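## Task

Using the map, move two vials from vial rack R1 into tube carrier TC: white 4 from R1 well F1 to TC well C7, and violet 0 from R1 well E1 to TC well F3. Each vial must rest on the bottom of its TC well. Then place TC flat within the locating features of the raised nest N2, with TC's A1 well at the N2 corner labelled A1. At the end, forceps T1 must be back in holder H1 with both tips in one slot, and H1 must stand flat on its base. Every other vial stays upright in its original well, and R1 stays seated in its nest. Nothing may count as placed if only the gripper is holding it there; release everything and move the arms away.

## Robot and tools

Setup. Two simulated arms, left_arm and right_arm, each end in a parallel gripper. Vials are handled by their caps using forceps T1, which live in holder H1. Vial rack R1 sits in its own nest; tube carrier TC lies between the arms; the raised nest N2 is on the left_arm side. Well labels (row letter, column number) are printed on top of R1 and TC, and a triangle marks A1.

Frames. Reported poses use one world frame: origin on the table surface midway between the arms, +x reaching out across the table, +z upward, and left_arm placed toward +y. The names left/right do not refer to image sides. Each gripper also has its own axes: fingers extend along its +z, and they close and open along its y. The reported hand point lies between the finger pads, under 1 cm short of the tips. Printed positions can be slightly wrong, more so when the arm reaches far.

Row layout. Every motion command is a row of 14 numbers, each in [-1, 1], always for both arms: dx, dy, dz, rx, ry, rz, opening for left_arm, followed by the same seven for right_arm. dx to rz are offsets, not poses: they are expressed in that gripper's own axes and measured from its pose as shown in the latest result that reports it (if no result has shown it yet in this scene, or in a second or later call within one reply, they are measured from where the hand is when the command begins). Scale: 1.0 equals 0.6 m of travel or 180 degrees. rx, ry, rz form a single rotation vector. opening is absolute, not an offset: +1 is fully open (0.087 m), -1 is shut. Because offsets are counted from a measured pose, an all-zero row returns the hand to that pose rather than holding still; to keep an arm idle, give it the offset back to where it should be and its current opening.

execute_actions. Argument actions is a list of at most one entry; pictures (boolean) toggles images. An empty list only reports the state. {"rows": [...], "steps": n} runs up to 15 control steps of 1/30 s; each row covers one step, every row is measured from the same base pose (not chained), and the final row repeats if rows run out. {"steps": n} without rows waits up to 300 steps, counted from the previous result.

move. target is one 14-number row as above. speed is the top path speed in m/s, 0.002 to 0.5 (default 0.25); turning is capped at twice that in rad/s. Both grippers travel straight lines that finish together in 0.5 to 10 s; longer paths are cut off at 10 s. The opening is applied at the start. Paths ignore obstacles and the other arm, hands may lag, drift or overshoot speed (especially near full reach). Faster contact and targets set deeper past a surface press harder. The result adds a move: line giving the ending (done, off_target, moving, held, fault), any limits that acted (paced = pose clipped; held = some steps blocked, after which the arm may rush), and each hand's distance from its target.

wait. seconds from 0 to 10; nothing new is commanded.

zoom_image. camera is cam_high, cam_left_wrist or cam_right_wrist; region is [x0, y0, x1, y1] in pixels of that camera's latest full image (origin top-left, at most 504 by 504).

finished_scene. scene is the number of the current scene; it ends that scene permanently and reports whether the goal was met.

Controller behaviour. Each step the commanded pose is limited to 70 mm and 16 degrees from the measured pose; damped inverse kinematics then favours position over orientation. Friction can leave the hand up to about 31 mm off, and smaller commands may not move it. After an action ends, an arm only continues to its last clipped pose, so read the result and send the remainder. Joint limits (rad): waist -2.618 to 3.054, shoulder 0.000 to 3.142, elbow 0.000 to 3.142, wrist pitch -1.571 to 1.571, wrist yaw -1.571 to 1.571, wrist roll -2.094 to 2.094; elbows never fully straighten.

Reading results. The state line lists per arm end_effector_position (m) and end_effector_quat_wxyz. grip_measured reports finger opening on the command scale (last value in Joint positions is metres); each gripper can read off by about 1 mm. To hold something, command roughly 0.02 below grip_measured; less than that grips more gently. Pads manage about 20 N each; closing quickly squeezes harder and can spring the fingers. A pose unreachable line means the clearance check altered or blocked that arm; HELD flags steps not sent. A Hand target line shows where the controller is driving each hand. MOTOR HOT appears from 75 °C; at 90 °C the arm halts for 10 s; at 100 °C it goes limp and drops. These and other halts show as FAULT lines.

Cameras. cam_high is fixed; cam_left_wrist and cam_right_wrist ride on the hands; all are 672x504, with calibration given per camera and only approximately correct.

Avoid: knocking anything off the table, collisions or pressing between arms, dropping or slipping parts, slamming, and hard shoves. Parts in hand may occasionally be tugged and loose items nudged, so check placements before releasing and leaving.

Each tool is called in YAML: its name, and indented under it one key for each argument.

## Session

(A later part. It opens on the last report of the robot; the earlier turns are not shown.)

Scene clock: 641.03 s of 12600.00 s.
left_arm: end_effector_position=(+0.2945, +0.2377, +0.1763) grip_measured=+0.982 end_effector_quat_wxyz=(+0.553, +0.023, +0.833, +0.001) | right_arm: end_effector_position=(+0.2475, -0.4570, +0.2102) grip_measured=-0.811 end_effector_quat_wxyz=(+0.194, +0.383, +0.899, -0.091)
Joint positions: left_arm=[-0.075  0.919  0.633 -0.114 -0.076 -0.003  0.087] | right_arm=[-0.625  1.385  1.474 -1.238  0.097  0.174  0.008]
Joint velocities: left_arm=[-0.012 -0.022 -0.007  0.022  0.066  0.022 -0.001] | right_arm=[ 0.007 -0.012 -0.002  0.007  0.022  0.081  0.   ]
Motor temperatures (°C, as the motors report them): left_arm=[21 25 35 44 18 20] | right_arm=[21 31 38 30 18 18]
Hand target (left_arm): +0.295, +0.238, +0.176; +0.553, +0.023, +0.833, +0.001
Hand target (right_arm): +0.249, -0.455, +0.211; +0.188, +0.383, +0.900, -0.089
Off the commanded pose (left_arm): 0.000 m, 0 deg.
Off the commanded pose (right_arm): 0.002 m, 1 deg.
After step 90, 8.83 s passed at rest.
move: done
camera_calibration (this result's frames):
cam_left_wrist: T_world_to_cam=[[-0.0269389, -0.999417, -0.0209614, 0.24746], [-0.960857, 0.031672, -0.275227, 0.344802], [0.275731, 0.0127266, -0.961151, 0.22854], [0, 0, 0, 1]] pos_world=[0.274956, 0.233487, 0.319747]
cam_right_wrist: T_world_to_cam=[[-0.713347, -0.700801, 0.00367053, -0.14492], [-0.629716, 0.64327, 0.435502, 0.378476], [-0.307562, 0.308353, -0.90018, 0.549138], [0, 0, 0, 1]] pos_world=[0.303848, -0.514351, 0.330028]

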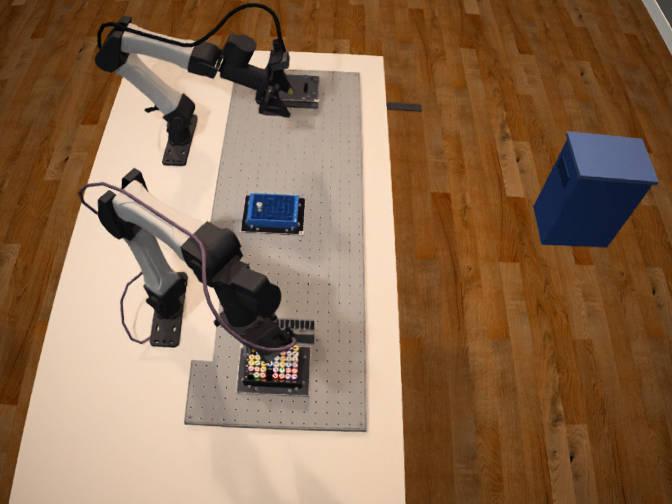

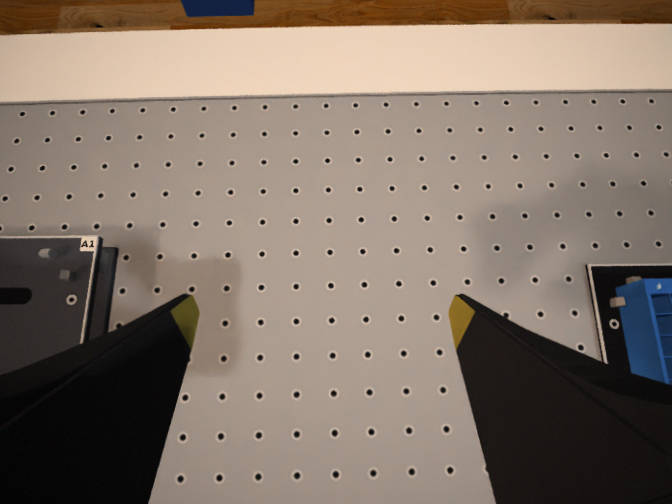

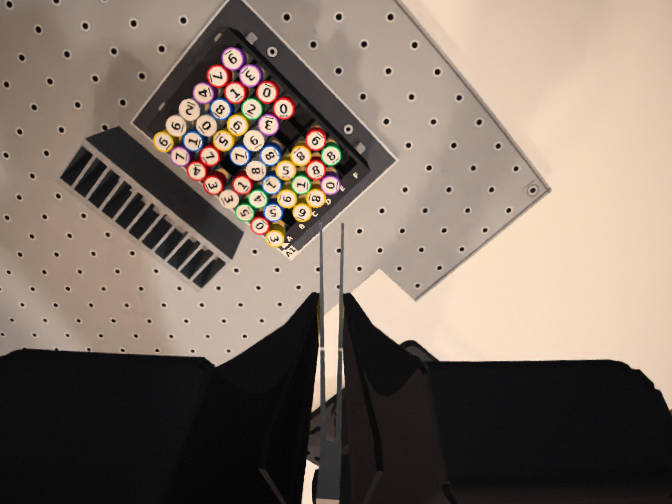

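move:
  target: [0,0,0,0,0,0,1,0.042,0,0.083,0,0.003,0,-0.76]
  speed: 0.04

zoom_image:
  camera: "cam_right_wrist"
  region: [260,140,420,290]

Scene clock: 651.63 s of 12600.00 s.
left_arm: end_effector_position=(+0.2945, +0.2377, +0.1763) grip_measured=+0.982 end_effector_quat_wxyz=(+0.553, +0.023, +0.833, +0.001) | right_arm: end_effector_position=(+0.2468, -0.4564, +0.1570) grip_measured=-0.760 end_effector_quat_wxyz=(+0.187, +0.383, +0.900, -0.090)
Joint positions: left_arm=[-0.075  0.919  0.633 -0.114 -0.076 -0.003  0.087] | right_arm=[-0.625  1.351  1.235 -1.047  0.097  0.174  0.01 ]
Joint velocities: left_arm=[ 0.002 -0.002 -0.002  0.022 -0.051 -0.007 -0.002] | right_arm=[-0.007  0.002 -0.027  0.037 -0.037 -0.022 -0.001]
Motor temperatures (°C, as the motors report them): left_arm=[21 25 35 45 18 20] | right_arm=[21 31 38 30 18 18]
Hand target (left_arm): +0.295, +0.238, +0.176; +0.553, +0.023, +0.833, +0.001
Hand target (right_arm): +0.244, -0.456, +0.154; +0.189, +0.383, +0.900, -0.090
Off the commanded pose (left_arm): 0.000 m, 0 deg.
Off the commanded pose (right_arm): 0.003 m, 0 deg.
After step 90, 5.77 s passed at rest.
move: done
camera_calibration (this result's frames):
cam_left_wrist: T_world_to_cam=[[-0.0269389, -0.999417, -0.0209614, 0.24746], [-0.960857, 0.031672, -0.275227, 0.344802], [0.275731, 0.0127266, -0.961151, 0.22854], [0, 0, 0, 1]] pos_world=[0.274956, 0.233487, 0.319747]
cam_right_wrist: T_world_to_cam=[[-0.713284, -0.700846, 0.0064596, -0.145363], [-0.624186, 0.639402, 0.448951, 0.395616], [-0.318776, 0.316197, -0.893533, 0.506155], [0, 0, 0, 1]] pos_world=[0.304603, -0.514879, 0.275593]

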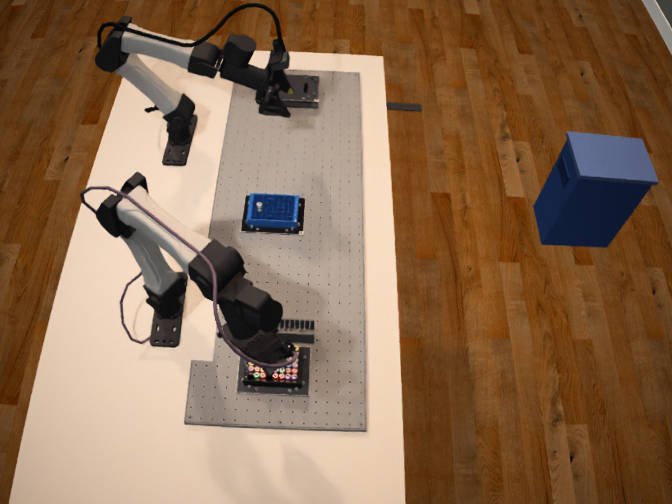

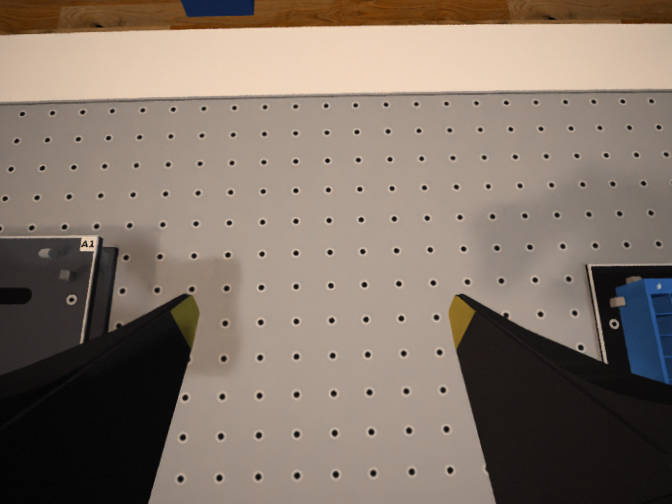

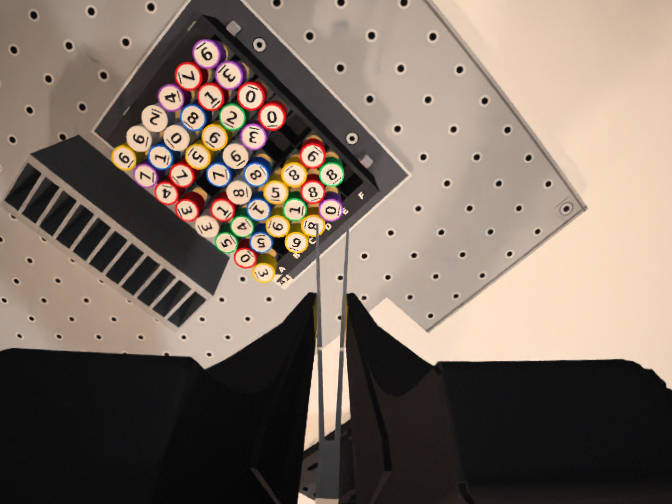

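Region (260, 140, 420, 290) of cam_right_wrist's 672x504 image, scaled by 3.150, with more detail than that image has; it fills the top 472 rows of this view, and the rest is white.

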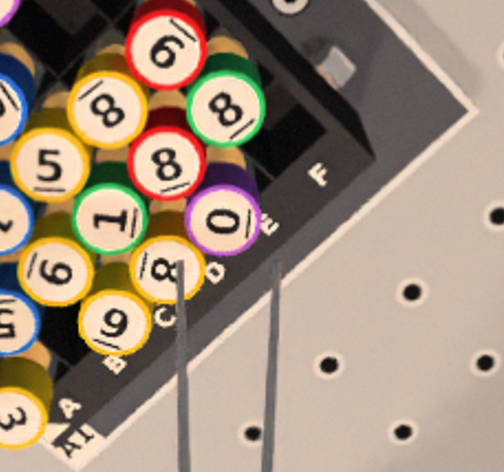

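Need forward ~4 mm.

move:
  target: [0,0,0,0,0,0,1,-0.008,0,0,0,-0.007,0,-0.76]
  speed: 0.02

zoom_image:
  camera: "cam_right_wrist"
  region: [260,140,420,290]

Scene clock: 663.63 s of 12600.00 s.
left_arm: end_effector_position=(+0.2945, +0.2377, +0.1763) grip_measured=+0.982 end_effector_quat_wxyz=(+0.553, +0.023, +0.833, +0.001) | right_arm: end_effector_position=(+0.2478, -0.4571, +0.1573) grip_measured=-0.760 end_effector_quat_wxyz=(+0.189, +0.383, +0.900, -0.090)
Joint positions: left_arm=[-0.075  0.919  0.633 -0.114 -0.076 -0.003  0.087] | right_arm=[-0.625  1.351  1.235 -1.042  0.097  0.174  0.01 ]
Joint velocities: left_arm=[-0.007  0.007  0.002 -0.051 -0.007  0.007  0.   ] | right_arm=[-0.022  0.002  0.007  0.007  0.051 -0.066 -0.001]
Motor temperatures (°C, as the motors report them): left_arm=[21 25 35 45 18 20] | right_arm=[21 32 38 30 18 18]
Hand target (left_arm): +0.295, +0.238, +0.176; +0.553, +0.023, +0.833, +0.001
Hand target (right_arm): +0.250, -0.459, +0.159; +0.196, +0.382, +0.898, -0.094
Off the commanded pose (left_arm): 0.000 m, 0 deg.
Off the commanded pose (right_arm): 0.004 m, 1 deg.
After step 90, 8.27 s passed at rest.
move: done
camera_calibration (this result's frames):
cam_left_wrist: T_world_to_cam=[[-0.0269389, -0.999417, -0.0209614, 0.24746], [-0.960857, 0.031672, -0.275227, 0.344802], [0.275731, 0.0127266, -0.961151, 0.22854], [0, 0, 0, 1]] pos_world=[0.274956, 0.233487, 0.319747]
cam_right_wrist: T_world_to_cam=[[-0.713308, -0.700829, 0.00555329, -0.144986], [-0.626002, 0.640672, 0.444592, 0.398262], [-0.31514, 0.313654, -0.895716, 0.505246], [0, 0, 0, 1]] pos_world=[0.305116, -0.515238, 0.276298]

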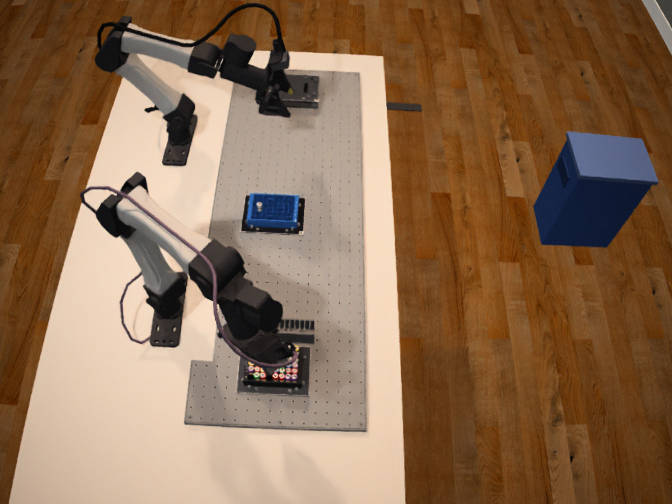

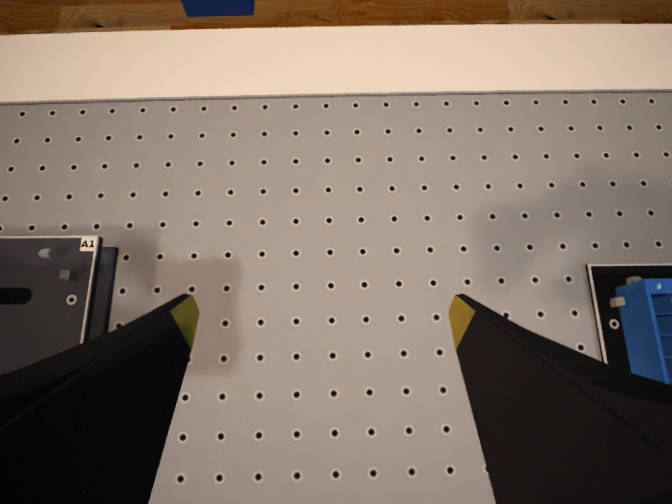

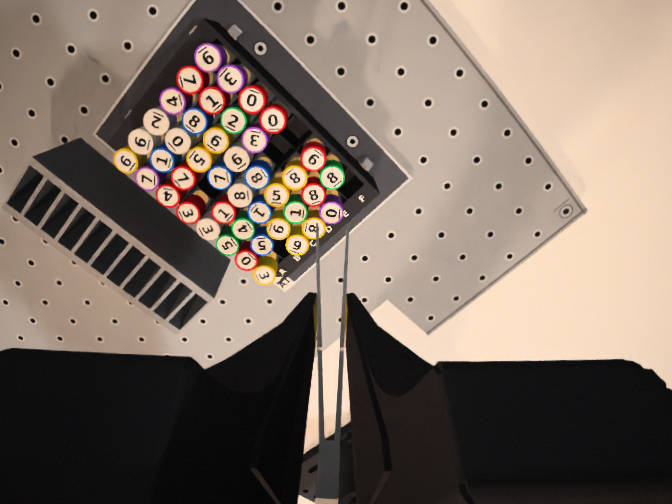

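Region (260, 140, 420, 290) of cam_right_wrist's 672x504 image, scaled by 3.150, with more detail than that image has; it fills the top 472 rows of this view, and the rest is white.

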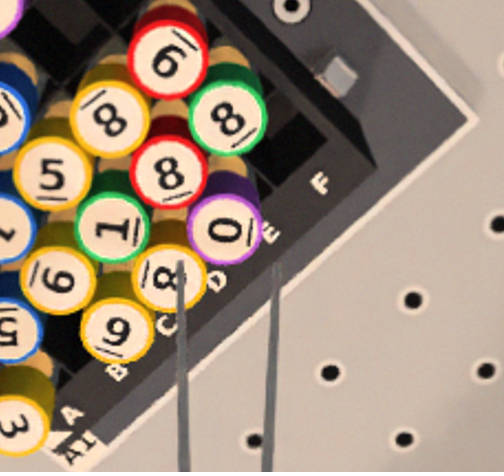

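move:
  target: [0,0,0,0,0,0,1,-0.009,0,0,0,-0.009,0,-0.76]
  speed: 0.02

zoom_image:
  camera: "cam_right_wrist"
  region: [260,140,420,290]

Scene clock: 671.80 s of 12600.00 s.
left_arm: end_effector_position=(+0.2945, +0.2377, +0.1763) grip_measured=+0.982 end_effector_quat_wxyz=(+0.553, +0.023, +0.833, +0.001) | right_arm: end_effector_position=(+0.2500, -0.4587, +0.1580) grip_measured=-0.760 end_effector_quat_wxyz=(+0.194, +0.383, +0.899, -0.092)
Joint positions: left_arm=[-0.075  0.919  0.633 -0.114 -0.076 -0.003  0.087] | right_arm=[-0.625  1.351  1.235 -1.031  0.097  0.174  0.01 ]
Joint velocities: left_arm=[ 0.002 -0.002 -0.007 -0.022  0.022  0.081  0.   ] | right_arm=[ 0.007 -0.017  0.012  0.051 -0.022 -0.007 -0.001]
Motor temperatures (°C, as the motors report them): left_arm=[21 25 35 45 18 20] | right_arm=[21 32 38 30 18 18]
Hand target (left_arm): +0.295, +0.238, +0.176; +0.553, +0.023, +0.833, +0.001
Hand target (right_arm): +0.251, -0.461, +0.160; +0.202, +0.381, +0.897, -0.096
Off the commanded pose (left_arm): 0.000 m, 0 deg.
Off the commanded pose (right_arm): 0.003 m, 1 deg.
After step 90, 4.27 s passed at rest.
move: done
camera_calibration (this result's frames):
cam_left_wrist: T_world_to_cam=[[-0.0269389, -0.999417, -0.0209614, 0.24746], [-0.960857, 0.031672, -0.275227, 0.344802], [0.275731, 0.0127266, -0.961151, 0.22854], [0, 0, 0, 1]] pos_world=[0.274956, 0.233487, 0.319747]
cam_right_wrist: T_world_to_cam=[[-0.713349, -0.7008, 0.00353105, -0.144153], [-0.629988, 0.64346, 0.434827, 0.404149], [-0.306999, 0.307959, -0.900507, 0.50317], [0, 0, 0, 1]] pos_world=[0.30625, -0.516032, 0.277882]

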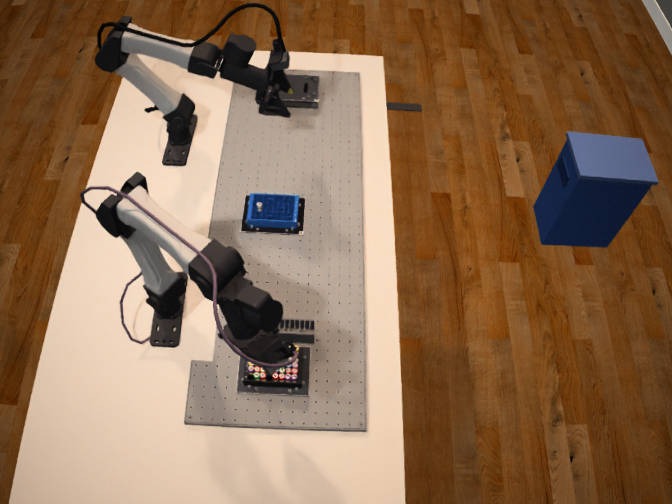

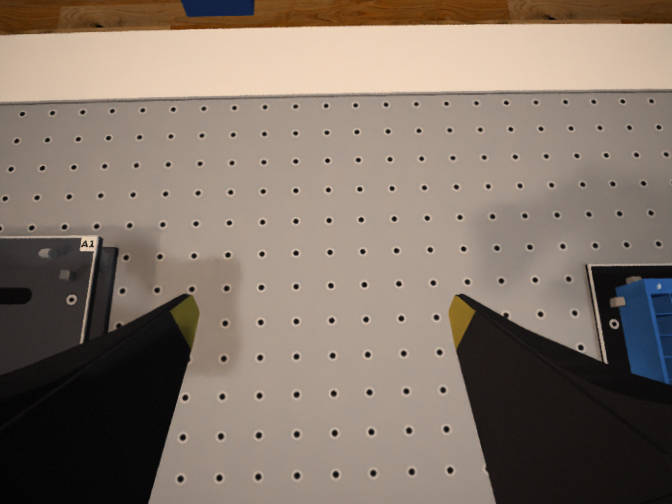

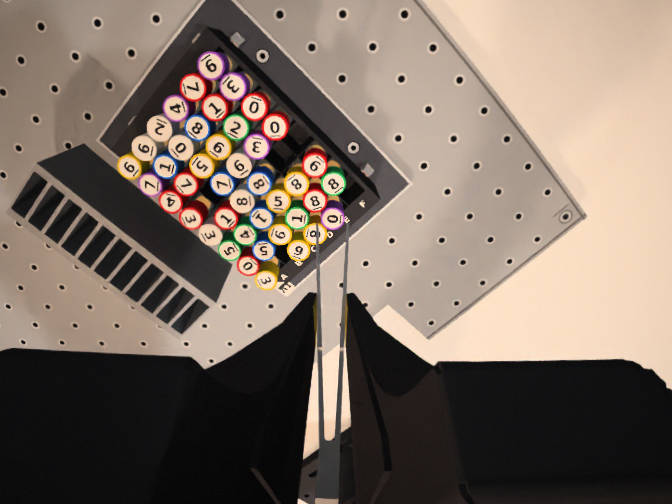

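Region (260, 140, 420, 290) of cam_right_wrist's 672x504 image, scaled by 3.150, with more detail than that image has; it fills the top 472 rows of this view, and the rest is white.

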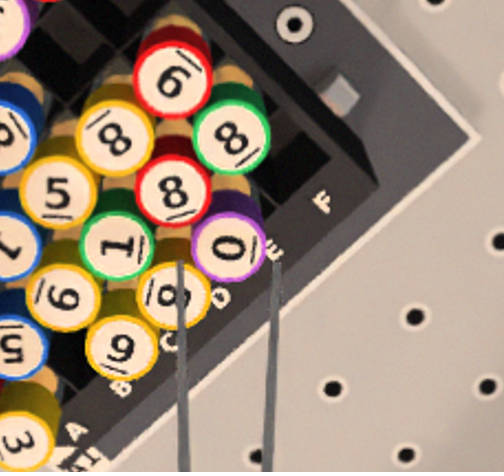

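move:
  target: [0,0,0,0,0,0,1,0.021,0,0.039,0,0.003,0,-0.76]
  speed: 0.025

zoom_image:
  camera: "cam_right_wrist"
  region: [260,140,420,290]

Scene clock: 681.90 s of 12600.00 s.
left_arm: end_effector_position=(+0.2945, +0.2377, +0.1763) grip_measured=+0.982 end_effector_quat_wxyz=(+0.553, +0.023, +0.833, +0.001) | right_arm: end_effector_position=(+0.2495, -0.4583, +0.1362) grip_measured=-0.760 end_effector_quat_wxyz=(+0.190, +0.383, +0.900, -0.091)
Joint positions: left_arm=[-0.075  0.919  0.633 -0.114 -0.076 -0.003  0.087] | right_arm=[-0.625  1.351  1.15  -0.957  0.097  0.174  0.01 ]
Joint velocities: left_arm=[ 0.017  0.002 -0.002 -0.007 -0.051  0.007 -0.001] | right_arm=[-0.002 -0.022  0.007 -0.007 -0.051 -0.037 -0.   ]
Motor temperatures (°C, as the motors report them): left_arm=[21 25 35 45 18 20] | right_arm=[21 32 38 30 18 18]
Hand target (left_arm): +0.295, +0.238, +0.176; +0.553, +0.023, +0.833, +0.001
Hand target (right_arm): +0.248, -0.458, +0.131; +0.190, +0.383, +0.899, -0.090
Off the commanded pose (left_arm): 0.000 m, 0 deg.
Off the commanded pose (right_arm): 0.005 m, 0 deg.
After step 90, 5.80 s passed at rest.
move: done
camera_calibration (this result's frames):
cam_left_wrist: T_world_to_cam=[[-0.0269389, -0.999417, -0.0209614, 0.24746], [-0.960857, 0.031672, -0.275227, 0.344802], [0.275731, 0.0127266, -0.961151, 0.22854], [0, 0, 0, 1]] pos_world=[0.274956, 0.233487, 0.319747]
cam_right_wrist: T_world_to_cam=[[-0.713315, -0.700824, 0.00527439, -0.144443], [-0.626557, 0.64106, 0.443248, 0.409988], [-0.31402, 0.312871, -0.896384, 0.486724], [0, 0, 0, 1]] pos_world=[0.306689, -0.516338, 0.255327]

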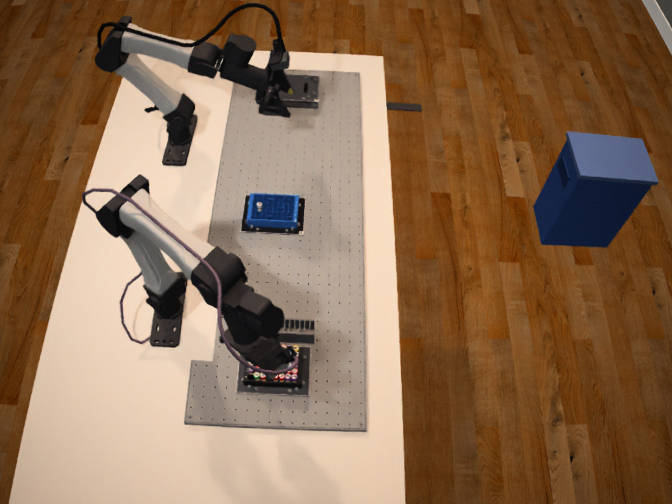

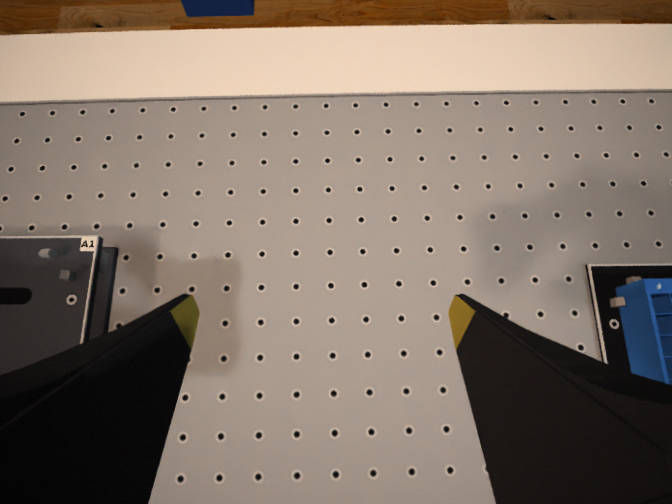

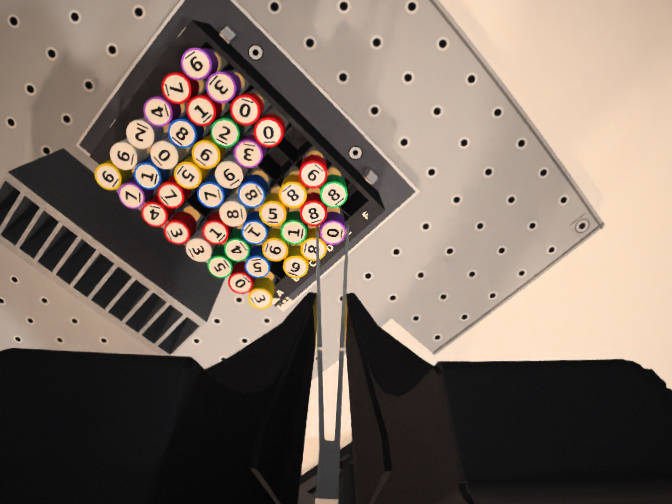

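Region (260, 140, 420, 290) of cam_right_wrist's 672x504 image, scaled by 3.150, with more detail than that image has; it fills the top 472 rows of this view, and the rest is white.

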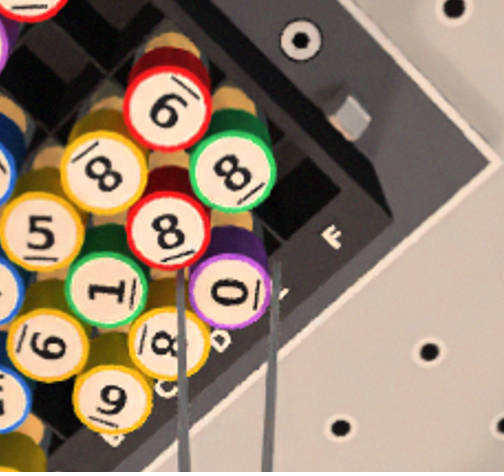

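move:
  target: [0,0,0,0,0,0,1,0.004,0,0,0,0.003,0,-0.84]

zoom_image:
  camera: "cam_right_wrist"
  region: [260,140,420,290]

execute_actions:
  actions:
    - {"rows":[[0,0,0,0,0,0,1,-0.002,0,-0.004,0,0,0,-0.84],[0,0,0,0,0,0,1,-0.003,0,-0.007,0,0,0,-0.84],[0,0,0,0,0,0,1,-0.004,0,-0.010,0,0.001,0,-0.84],[0,0,0,0,0,0,1,-0.006,0,-0.013,0,0.001,0,-0.84],[0,0,0,0,0,0,1,-0.007,0,-0.016,0,0.002,0,-0.84],[0,0,0,0,0,0,1,-0.008,0,-0.019,0,0.002,0,-0.84],[0,0,0,0,0,0,1,-0.009,0,-0.022,0,0.003,0,-0.84]]}

zoom_image:
  camera: "cam_right_wrist"
  region: [260,140,420,290]

Scene clock: 695.30 s of 12600.00 s.
left_arm: end_effector_position=(+0.2945, +0.2377, +0.1763) grip_measured=+0.982 end_effector_quat_wxyz=(+0.553, +0.023, +0.833, +0.001) | right_arm: end_effector_position=(+0.2503, -0.4589, +0.1364) grip_measured=-0.814 end_effector_quat_wxyz=(+0.192, +0.383, +0.899, -0.091)
Joint positions: left_arm=[-0.075  0.919  0.633 -0.114 -0.076 -0.003  0.087] | right_arm=[-0.625  1.351  1.15  -0.952  0.097  0.174  0.008]
Joint velocities: left_arm=[-0.002  0.012 -0.012 -0.022  0.007 -0.066  0.001] | right_arm=[ 0.012 -0.002 -0.007 -0.066  0.022 -0.007 -0.001]
Motor temperatures (°C, as the motors report them): left_arm=[21 24 35 45 18 20] | right_arm=[21 32 37 30 18 18]
Hand target (left_arm): +0.295, +0.238, +0.176; +0.553, +0.023, +0.833, +0.001
Hand target (right_arm): +0.248, -0.457, +0.135; +0.186, +0.383, +0.900, -0.089
Off the commanded pose (left_arm): 0.000 m, 0 deg.
Off the commanded pose (right_arm): 0.003 m, 1 deg.
After step 90, 9.70 s passed at rest.
move: done
camera_calibration (this result's frames):
cam_left_wrist: T_world_to_cam=[[-0.0269389, -0.999417, -0.0209614, 0.24746], [-0.960857, 0.031672, -0.275227, 0.344802], [0.275731, 0.0127266, -0.961151, 0.22854], [0, 0, 0, 1]] pos_world=[0.274956, 0.233487, 0.319747]
cam_right_wrist: T_world_to_cam=[[-0.713332, -0.700812, 0.00450737, -0.144143], [-0.628075, 0.642122, 0.439548, 0.412148], [-0.310935, 0.310712, -0.898208, 0.485896], [0, 0, 0, 1]] pos_world=[0.30712, -0.51664, 0.255927]

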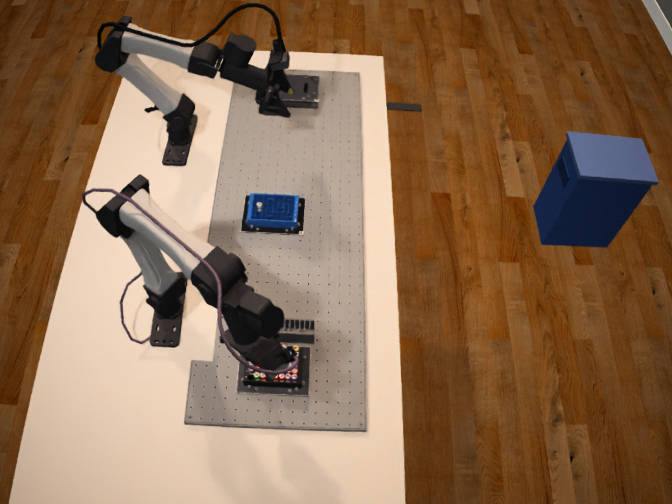

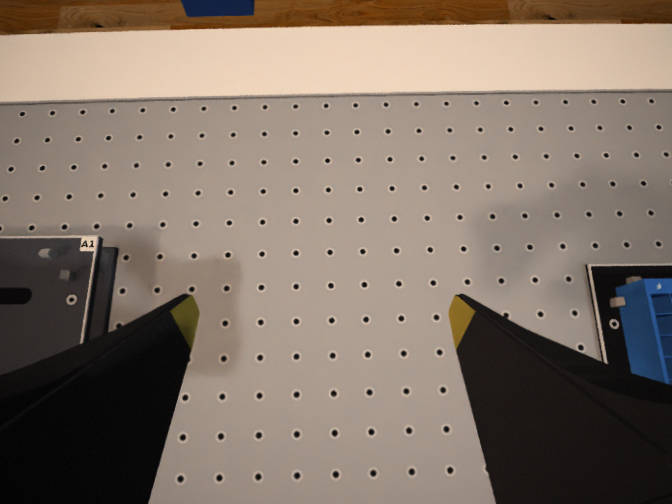

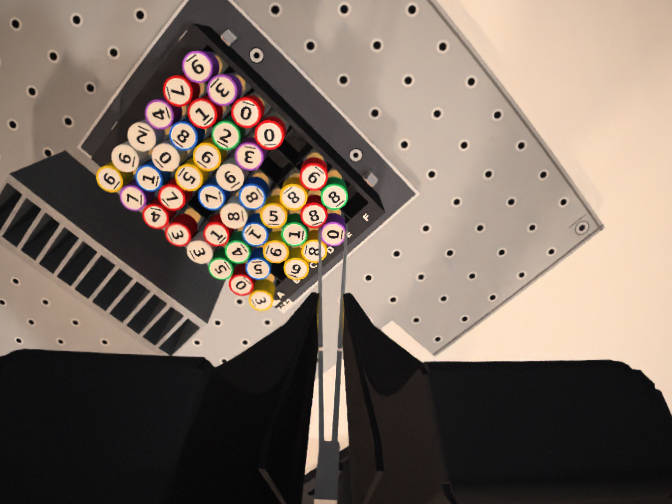

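Region (260, 140, 420, 290) of cam_right_wrist's 672x504 image, scaled by 3.150, with more detail than that image has; it fills the top 472 rows of this view, and the rest is white.

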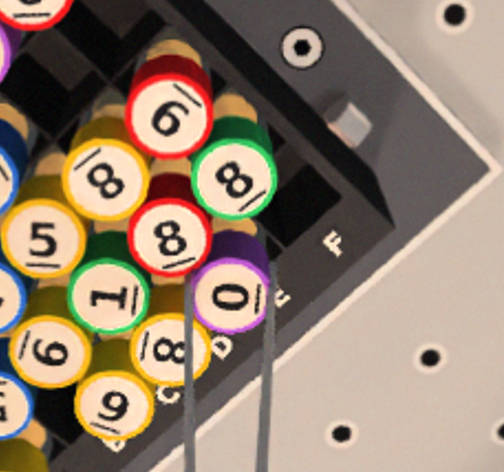

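Scene clock: 695.80 s of 12600.00 s.
left_arm: end_effector_position=(+0.2945, +0.2377, +0.1763) grip_measured=+0.982 end_effector_quat_wxyz=(+0.553, +0.023, +0.833, +0.001) | right_arm: end_effector_position=(+0.2502, -0.4588, +0.1485) grip_measured=-0.814 end_effector_quat_wxyz=(+0.193, +0.383, +0.899, -0.091)
Joint positions: left_arm=[-0.075  0.919  0.633 -0.114 -0.076 -0.003  0.087] | right_arm=[-0.625  1.351  1.198 -0.997  0.097  0.174  0.008]
Joint velocities: left_arm=[-0.007 -0.002 -0.002 -0.066  0.022 -0.022  0.   ] | right_arm=[-0.007  0.002  0.002  0.125  0.037  0.007 -0.   ]
Motor temperatures (°C, as the motors report them): left_arm=[21 24 35 45 18 20] | right_arm=[21 32 37 30 18 18]
Hand target (left_arm): +0.295, +0.238, +0.176; +0.553, +0.023, +0.833, +0.001
Hand target (right_arm): +0.250, -0.458, +0.151; +0.188, +0.383, +0.900, -0.089
Off the commanded pose (left_arm): 0.000 m, 0 deg.
Off the commanded pose (right_arm): 0.002 m, 1 deg.
Steps of this call (steps 1 to 15: all 15 steps of this action). Readings (end_effector_position):
1: left_arm (+0.2945, +0.2377, +0.1763) | right_arm (+0.2503, -0.4589, +0.1364)
2: left_arm (+0.2945, +0.2377, +0.1763) | right_arm (+0.2503, -0.4589, +0.1364)
4: left_arm (+0.2945, +0.2377, +0.1763) | right_arm (+0.2498, -0.4585, +0.1369)
8: left_arm (+0.2945, +0.2377, +0.1763) | right_arm (+0.2512, -0.4596, +0.1456)
15: the state above
camera_calibration (this result's frames):
cam_left_wrist: T_world_to_cam=[[-0.0269389, -0.999417, -0.0209614, 0.24746], [-0.960857, 0.031672, -0.275227, 0.344802], [0.275731, 0.0127266, -0.961151, 0.22854], [0, 0, 0, 1]] pos_world=[0.274956, 0.233487, 0.319747]
cam_right_wrist: T_world_to_cam=[[-0.71334, -0.700806, 0.00408896, -0.144165], [-0.628897, 0.642697, 0.437526, 0.407453], [-0.309249, 0.309533, -0.899196, 0.495824], [0, 0, 0, 1]] pos_world=[0.30674, -0.516374, 0.268162]

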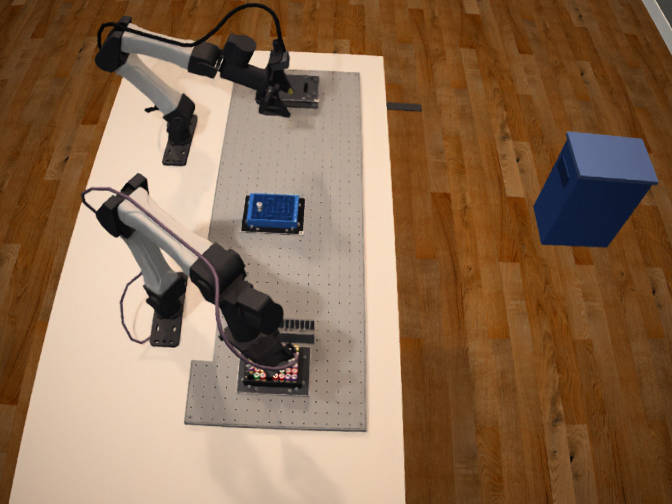

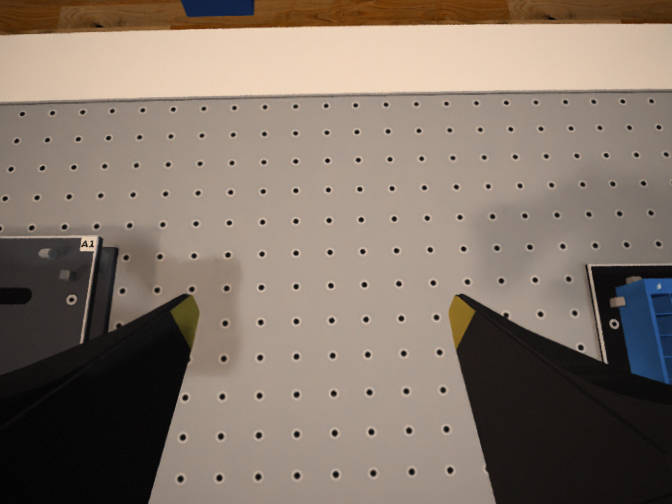

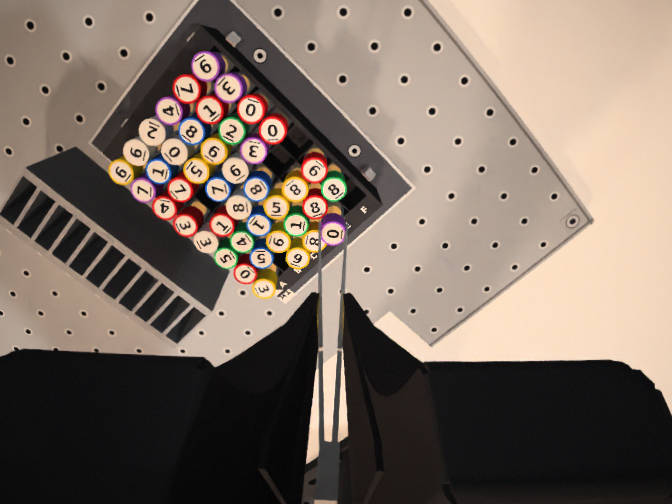

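Region (260, 140, 420, 290) of cam_right_wrist's 672x504 image, scaled by 3.150, with more detail than that image has; it fills the top 472 rows of this view, and the rest is white.

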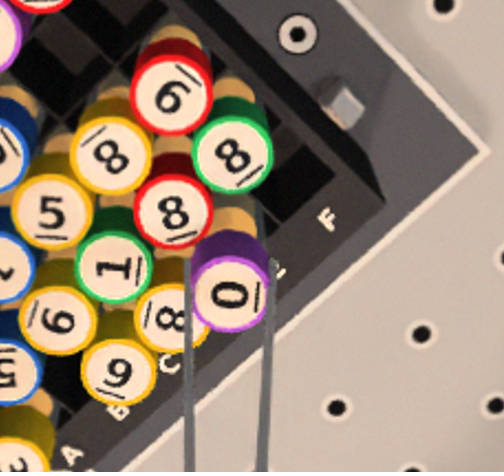

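move:
  target: [0,0,0,0,0,0,1,-0.042,0,-0.092,0,0.004,0,-0.84]
  speed: 0.06

move:
  target: [0,0.15,0,0,0,0,1,0.496,0.608,-0.229,-0.21,0,-0.454,-0.84]
  speed: 0.15

Scene clock: 707.57 s of 12600.00 s.
left_arm: end_effector_position=(+0.2945, +0.2377, +0.1763) grip_measured=+0.982 end_effector_quat_wxyz=(+0.553, +0.023, +0.833, +0.001) | right_arm: end_effector_position=(+0.2508, -0.4593, +0.2083) grip_measured=-0.814 end_effector_quat_wxyz=(+0.193, +0.383, +0.899, -0.091)
Joint positions: left_arm=[-0.075  0.919  0.633 -0.114 -0.076 -0.003  0.087] | right_arm=[-0.625  1.399  1.477 -1.229  0.097  0.174  0.008]
Joint velocities: left_arm=[ 0.002  0.002  0.002 -0.037 -0.007 -0.022 -0.   ] | right_arm=[-0.017  0.012  0.002  0.037  0.007 -0.007  0.   ]
Motor temperatures (°C, as the motors report them): left_arm=[21 24 35 45 18 20] | right_arm=[21 32 38 29 18 18]
Hand target (left_arm): +0.295, +0.238, +0.176; +0.553, +0.023, +0.833, +0.001
Hand target (right_arm): +0.252, -0.458, +0.209; +0.188, +0.383, +0.900, -0.089
Off the commanded pose (left_arm): 0.000 m, 0 deg.
Off the commanded pose (right_arm): 0.001 m, 1 deg.
After step 90, 7.23 s passed at rest.
move: done
camera_calibration (this result's frames):
cam_left_wrist: T_world_to_cam=[[-0.0269389, -0.999417, -0.0209614, 0.24746], [-0.960857, 0.031672, -0.275227, 0.344802], [0.275731, 0.0127266, -0.961151, 0.22854], [0, 0, 0, 1]] pos_world=[0.274956, 0.233487, 0.319747]
cam_right_wrist: T_world_to_cam=[[-0.713343, -0.700804, 0.00387975, -0.144225], [-0.629307, 0.642984, 0.436515, 0.382416], [-0.308406, 0.308943, -0.899689, 0.549521], [0, 0, 0, 1]] pos_world=[0.307251, -0.516732, 0.328028]

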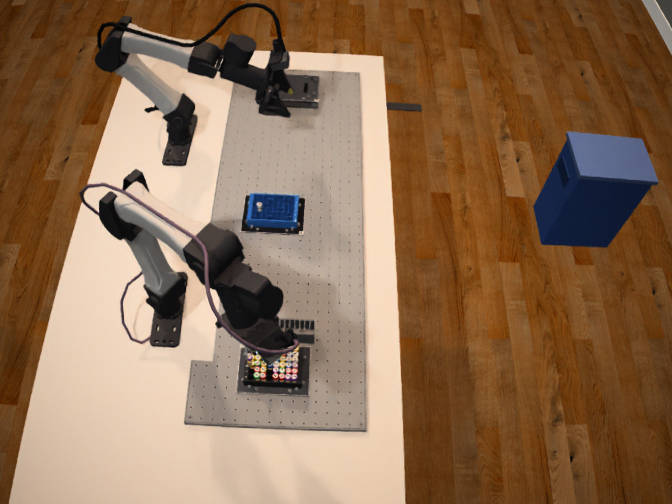

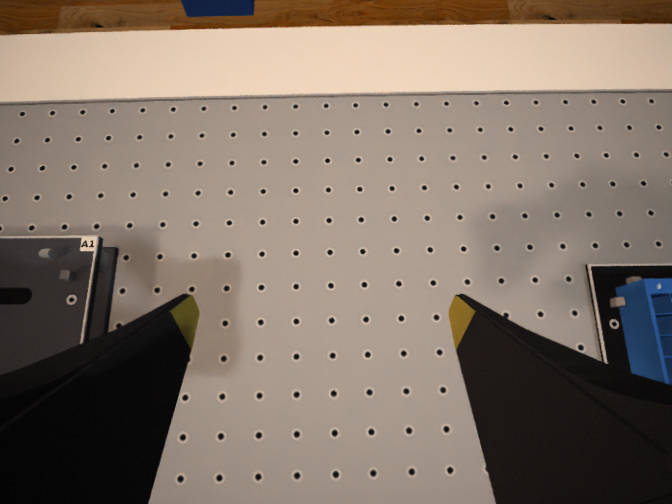

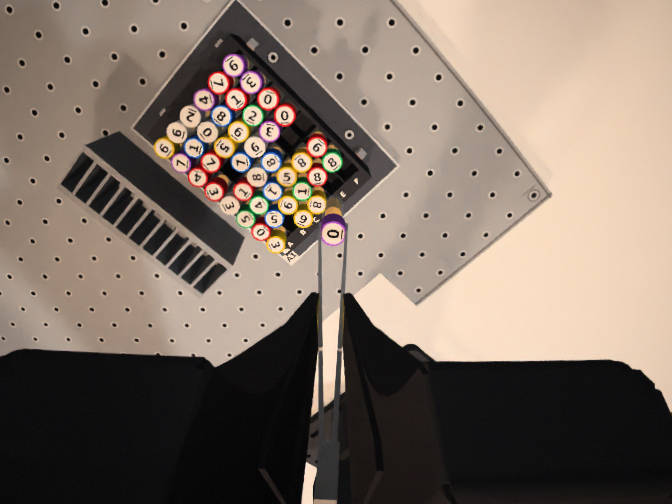

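Scene clock: 713.20 s of 12600.00 s.
left_arm: end_effector_position=(+0.2933, +0.3233, +0.1707) grip_measured=+0.982 end_effector_quat_wxyz=(+0.547, +0.022, +0.837, -0.003) | right_arm: end_effector_position=(+0.2854, +0.0290, +0.2028) grip_measured=-0.814 end_effector_quat_wxyz=(+0.194, -0.351, +0.912, +0.089)
Joint positions: left_arm=[ 0.392  0.981  0.653 -0.114  0.356  0.183  0.087] | right_arm=[ 0.883  1.907  2.008 -1.244  0.042  0.152  0.008]
Joint velocities: left_arm=[-0.007 -0.002 -0.012 -0.066  0.022  0.037 -0.   ] | right_arm=[ 0.012  0.002  0.012  0.081 -0.051  0.022  0.   ]
Motor temperatures (°C, as the motors report them): left_arm=[21 24 36 45 18 20] | right_arm=[21 32 39 29 18 18]
Hand target (left_arm): +0.298, +0.328, +0.177; +0.552, +0.022, +0.833, -0.001
Hand target (right_arm): +0.281, +0.032, +0.203; +0.186, -0.361, +0.909, +0.091
Off the commanded pose (left_arm): 0.010 m, 1 deg.
Off the commanded pose (right_arm): 0.003 m, 2 deg.
move: done
camera_calibration (this result's frames):
cam_left_wrist: T_world_to_cam=[[-0.0282491, -0.999526, -0.0122106, 0.331778], [-0.964389, 0.0304657, -0.262726, 0.338634], [0.262973, 0.004354, -0.964793, 0.229472], [0, 0, 0, 1]] pos_world=[0.275603, 0.320305, 0.314412]
cam_right_wrist: T_world_to_cam=[[0.68503, -0.727546, -0.0375647, -0.167229], [-0.643322, -0.628314, 0.437445, 0.133292], [-0.341864, -0.275497, -0.89846, 0.430669], [0, 0, 0, 1]] pos_world=[0.347536, 0.0807305, 0.322349]

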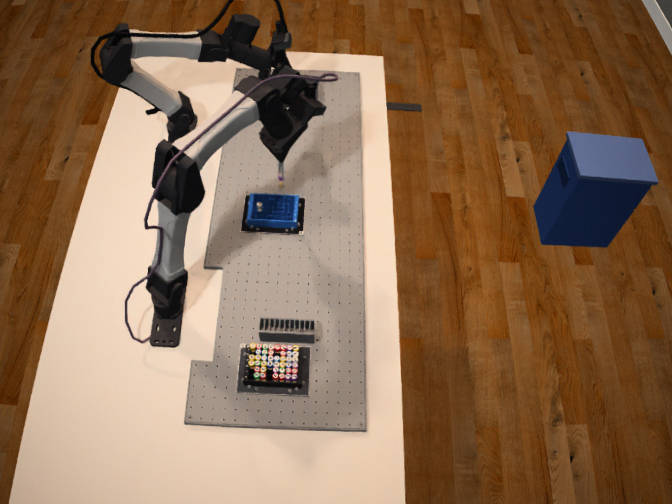

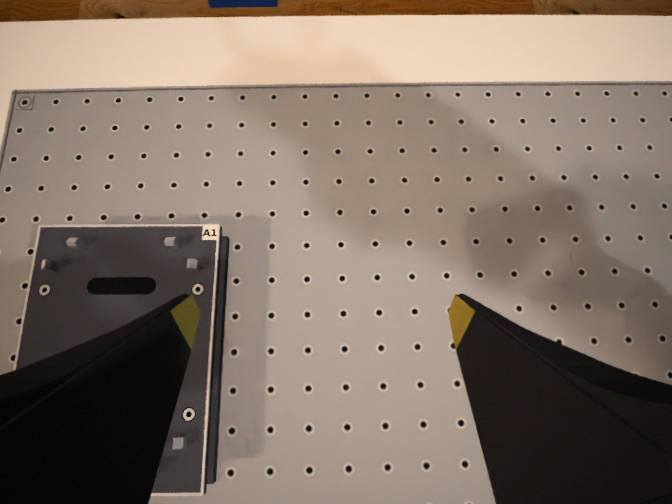

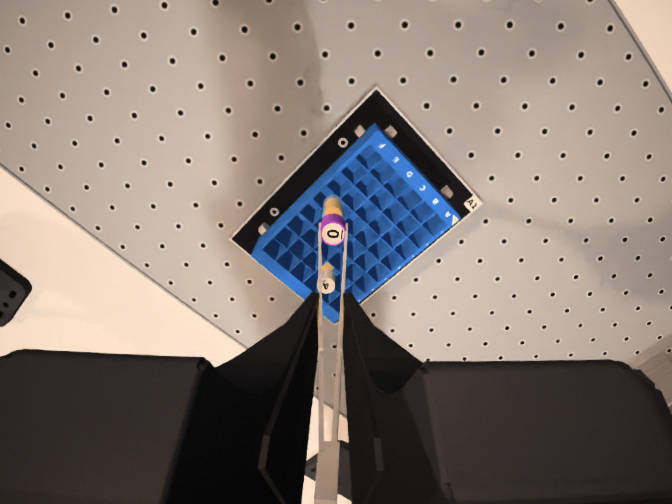

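move:
  target: [0,0,0,0,0,0,1,0.017,-0.002,0.038,0.014,0.003,-0.005,-0.84]
  speed: 0.03

zoom_image:
  camera: "cam_right_wrist"
  region: [250,110,420,270]

Scene clock: 724.17 s of 12600.00 s.
left_arm: end_effector_position=(+0.2933, +0.3231, +0.1707) grip_measured=+0.982 end_effector_quat_wxyz=(+0.547, +0.022, +0.837, -0.004) | right_arm: end_effector_position=(+0.2887, +0.0281, +0.1782) grip_measured=-0.814 end_effector_quat_wxyz=(+0.193, -0.353, +0.913, +0.068)
Joint positions: left_arm=[ 0.392  0.981  0.653 -0.114  0.357  0.184  0.087] | right_arm=[ 0.891  1.907  1.912 -1.17   0.078  0.15   0.008]
Joint velocities: left_arm=[ 0.007 -0.022  0.012 -0.022 -0.066 -0.051 -0.001] | right_arm=[ 0.022 -0.017  0.007  0.051 -0.066 -0.051  0.001]
Motor temperatures (°C, as the motors report them): left_arm=[21 24 36 45 18 20] | right_arm=[21 34 39 29 18 18]
Hand target (left_arm): +0.293, +0.323, +0.171; +0.547, +0.022, +0.837, -0.003
Hand target (right_arm): +0.286, +0.028, +0.178; +0.198, -0.354, +0.912, +0.065
Off the commanded pose (left_arm): 0.000 m, 0 deg.
Off the commanded pose (right_arm): 0.003 m, 1 deg.
After step 90, 6.73 s passed at rest.
move: done
camera_calibration (this result's frames):
cam_left_wrist: T_world_to_cam=[[-0.0295864, -0.999485, -0.0124564, 0.332033], [-0.964297, 0.0318213, -0.262905, 0.338227], [0.263166, 0.00423323, -0.964741, 0.229468], [0, 0, 0, 1]] pos_world=[0.275587, 0.320127, 0.314435]
cam_right_wrist: T_world_to_cam=[[0.681945, -0.731404, -0.000480583, -0.176686], [-0.651665, -0.607897, 0.453645, 0.144588], [-0.33209, -0.309048, -0.891182, 0.40628], [0, 0, 0, 1]] pos_world=[0.349635, 0.0842253, 0.296393]

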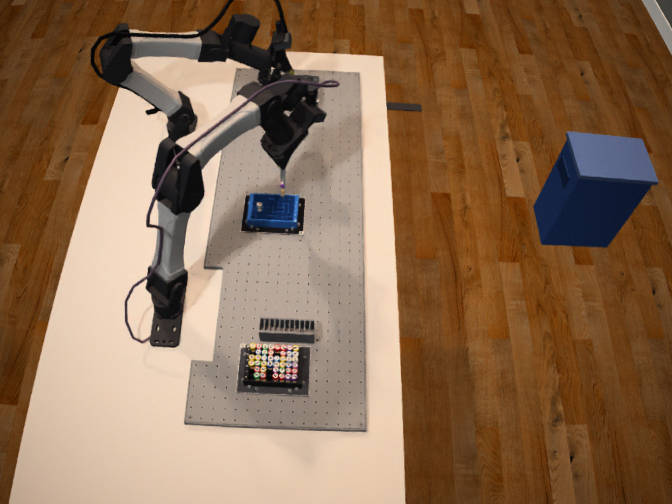

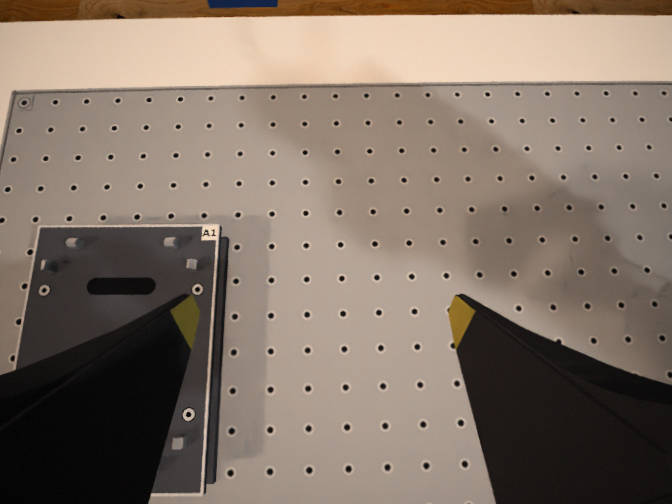

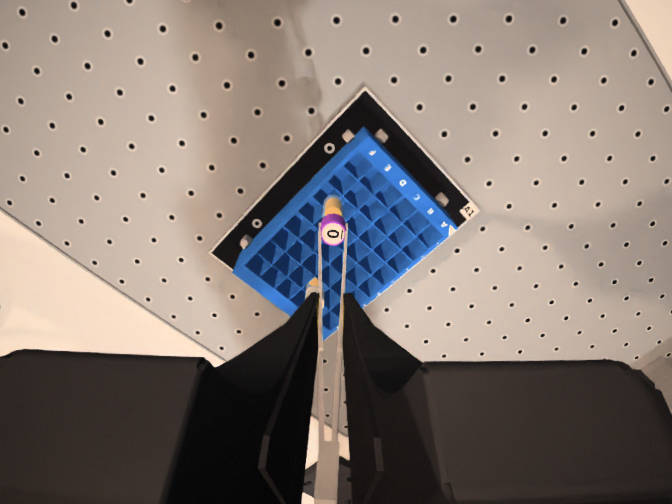

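Region (250, 110, 420, 270) of cam_right_wrist's 672x504 image, scaled by 2.965, with more detail than that image has; it fills the top 474 rows of this view, and the rest is white.

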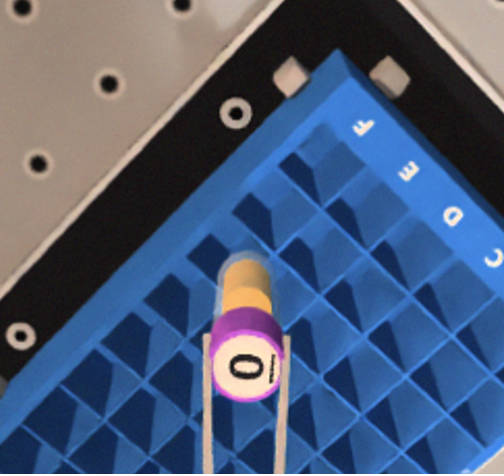

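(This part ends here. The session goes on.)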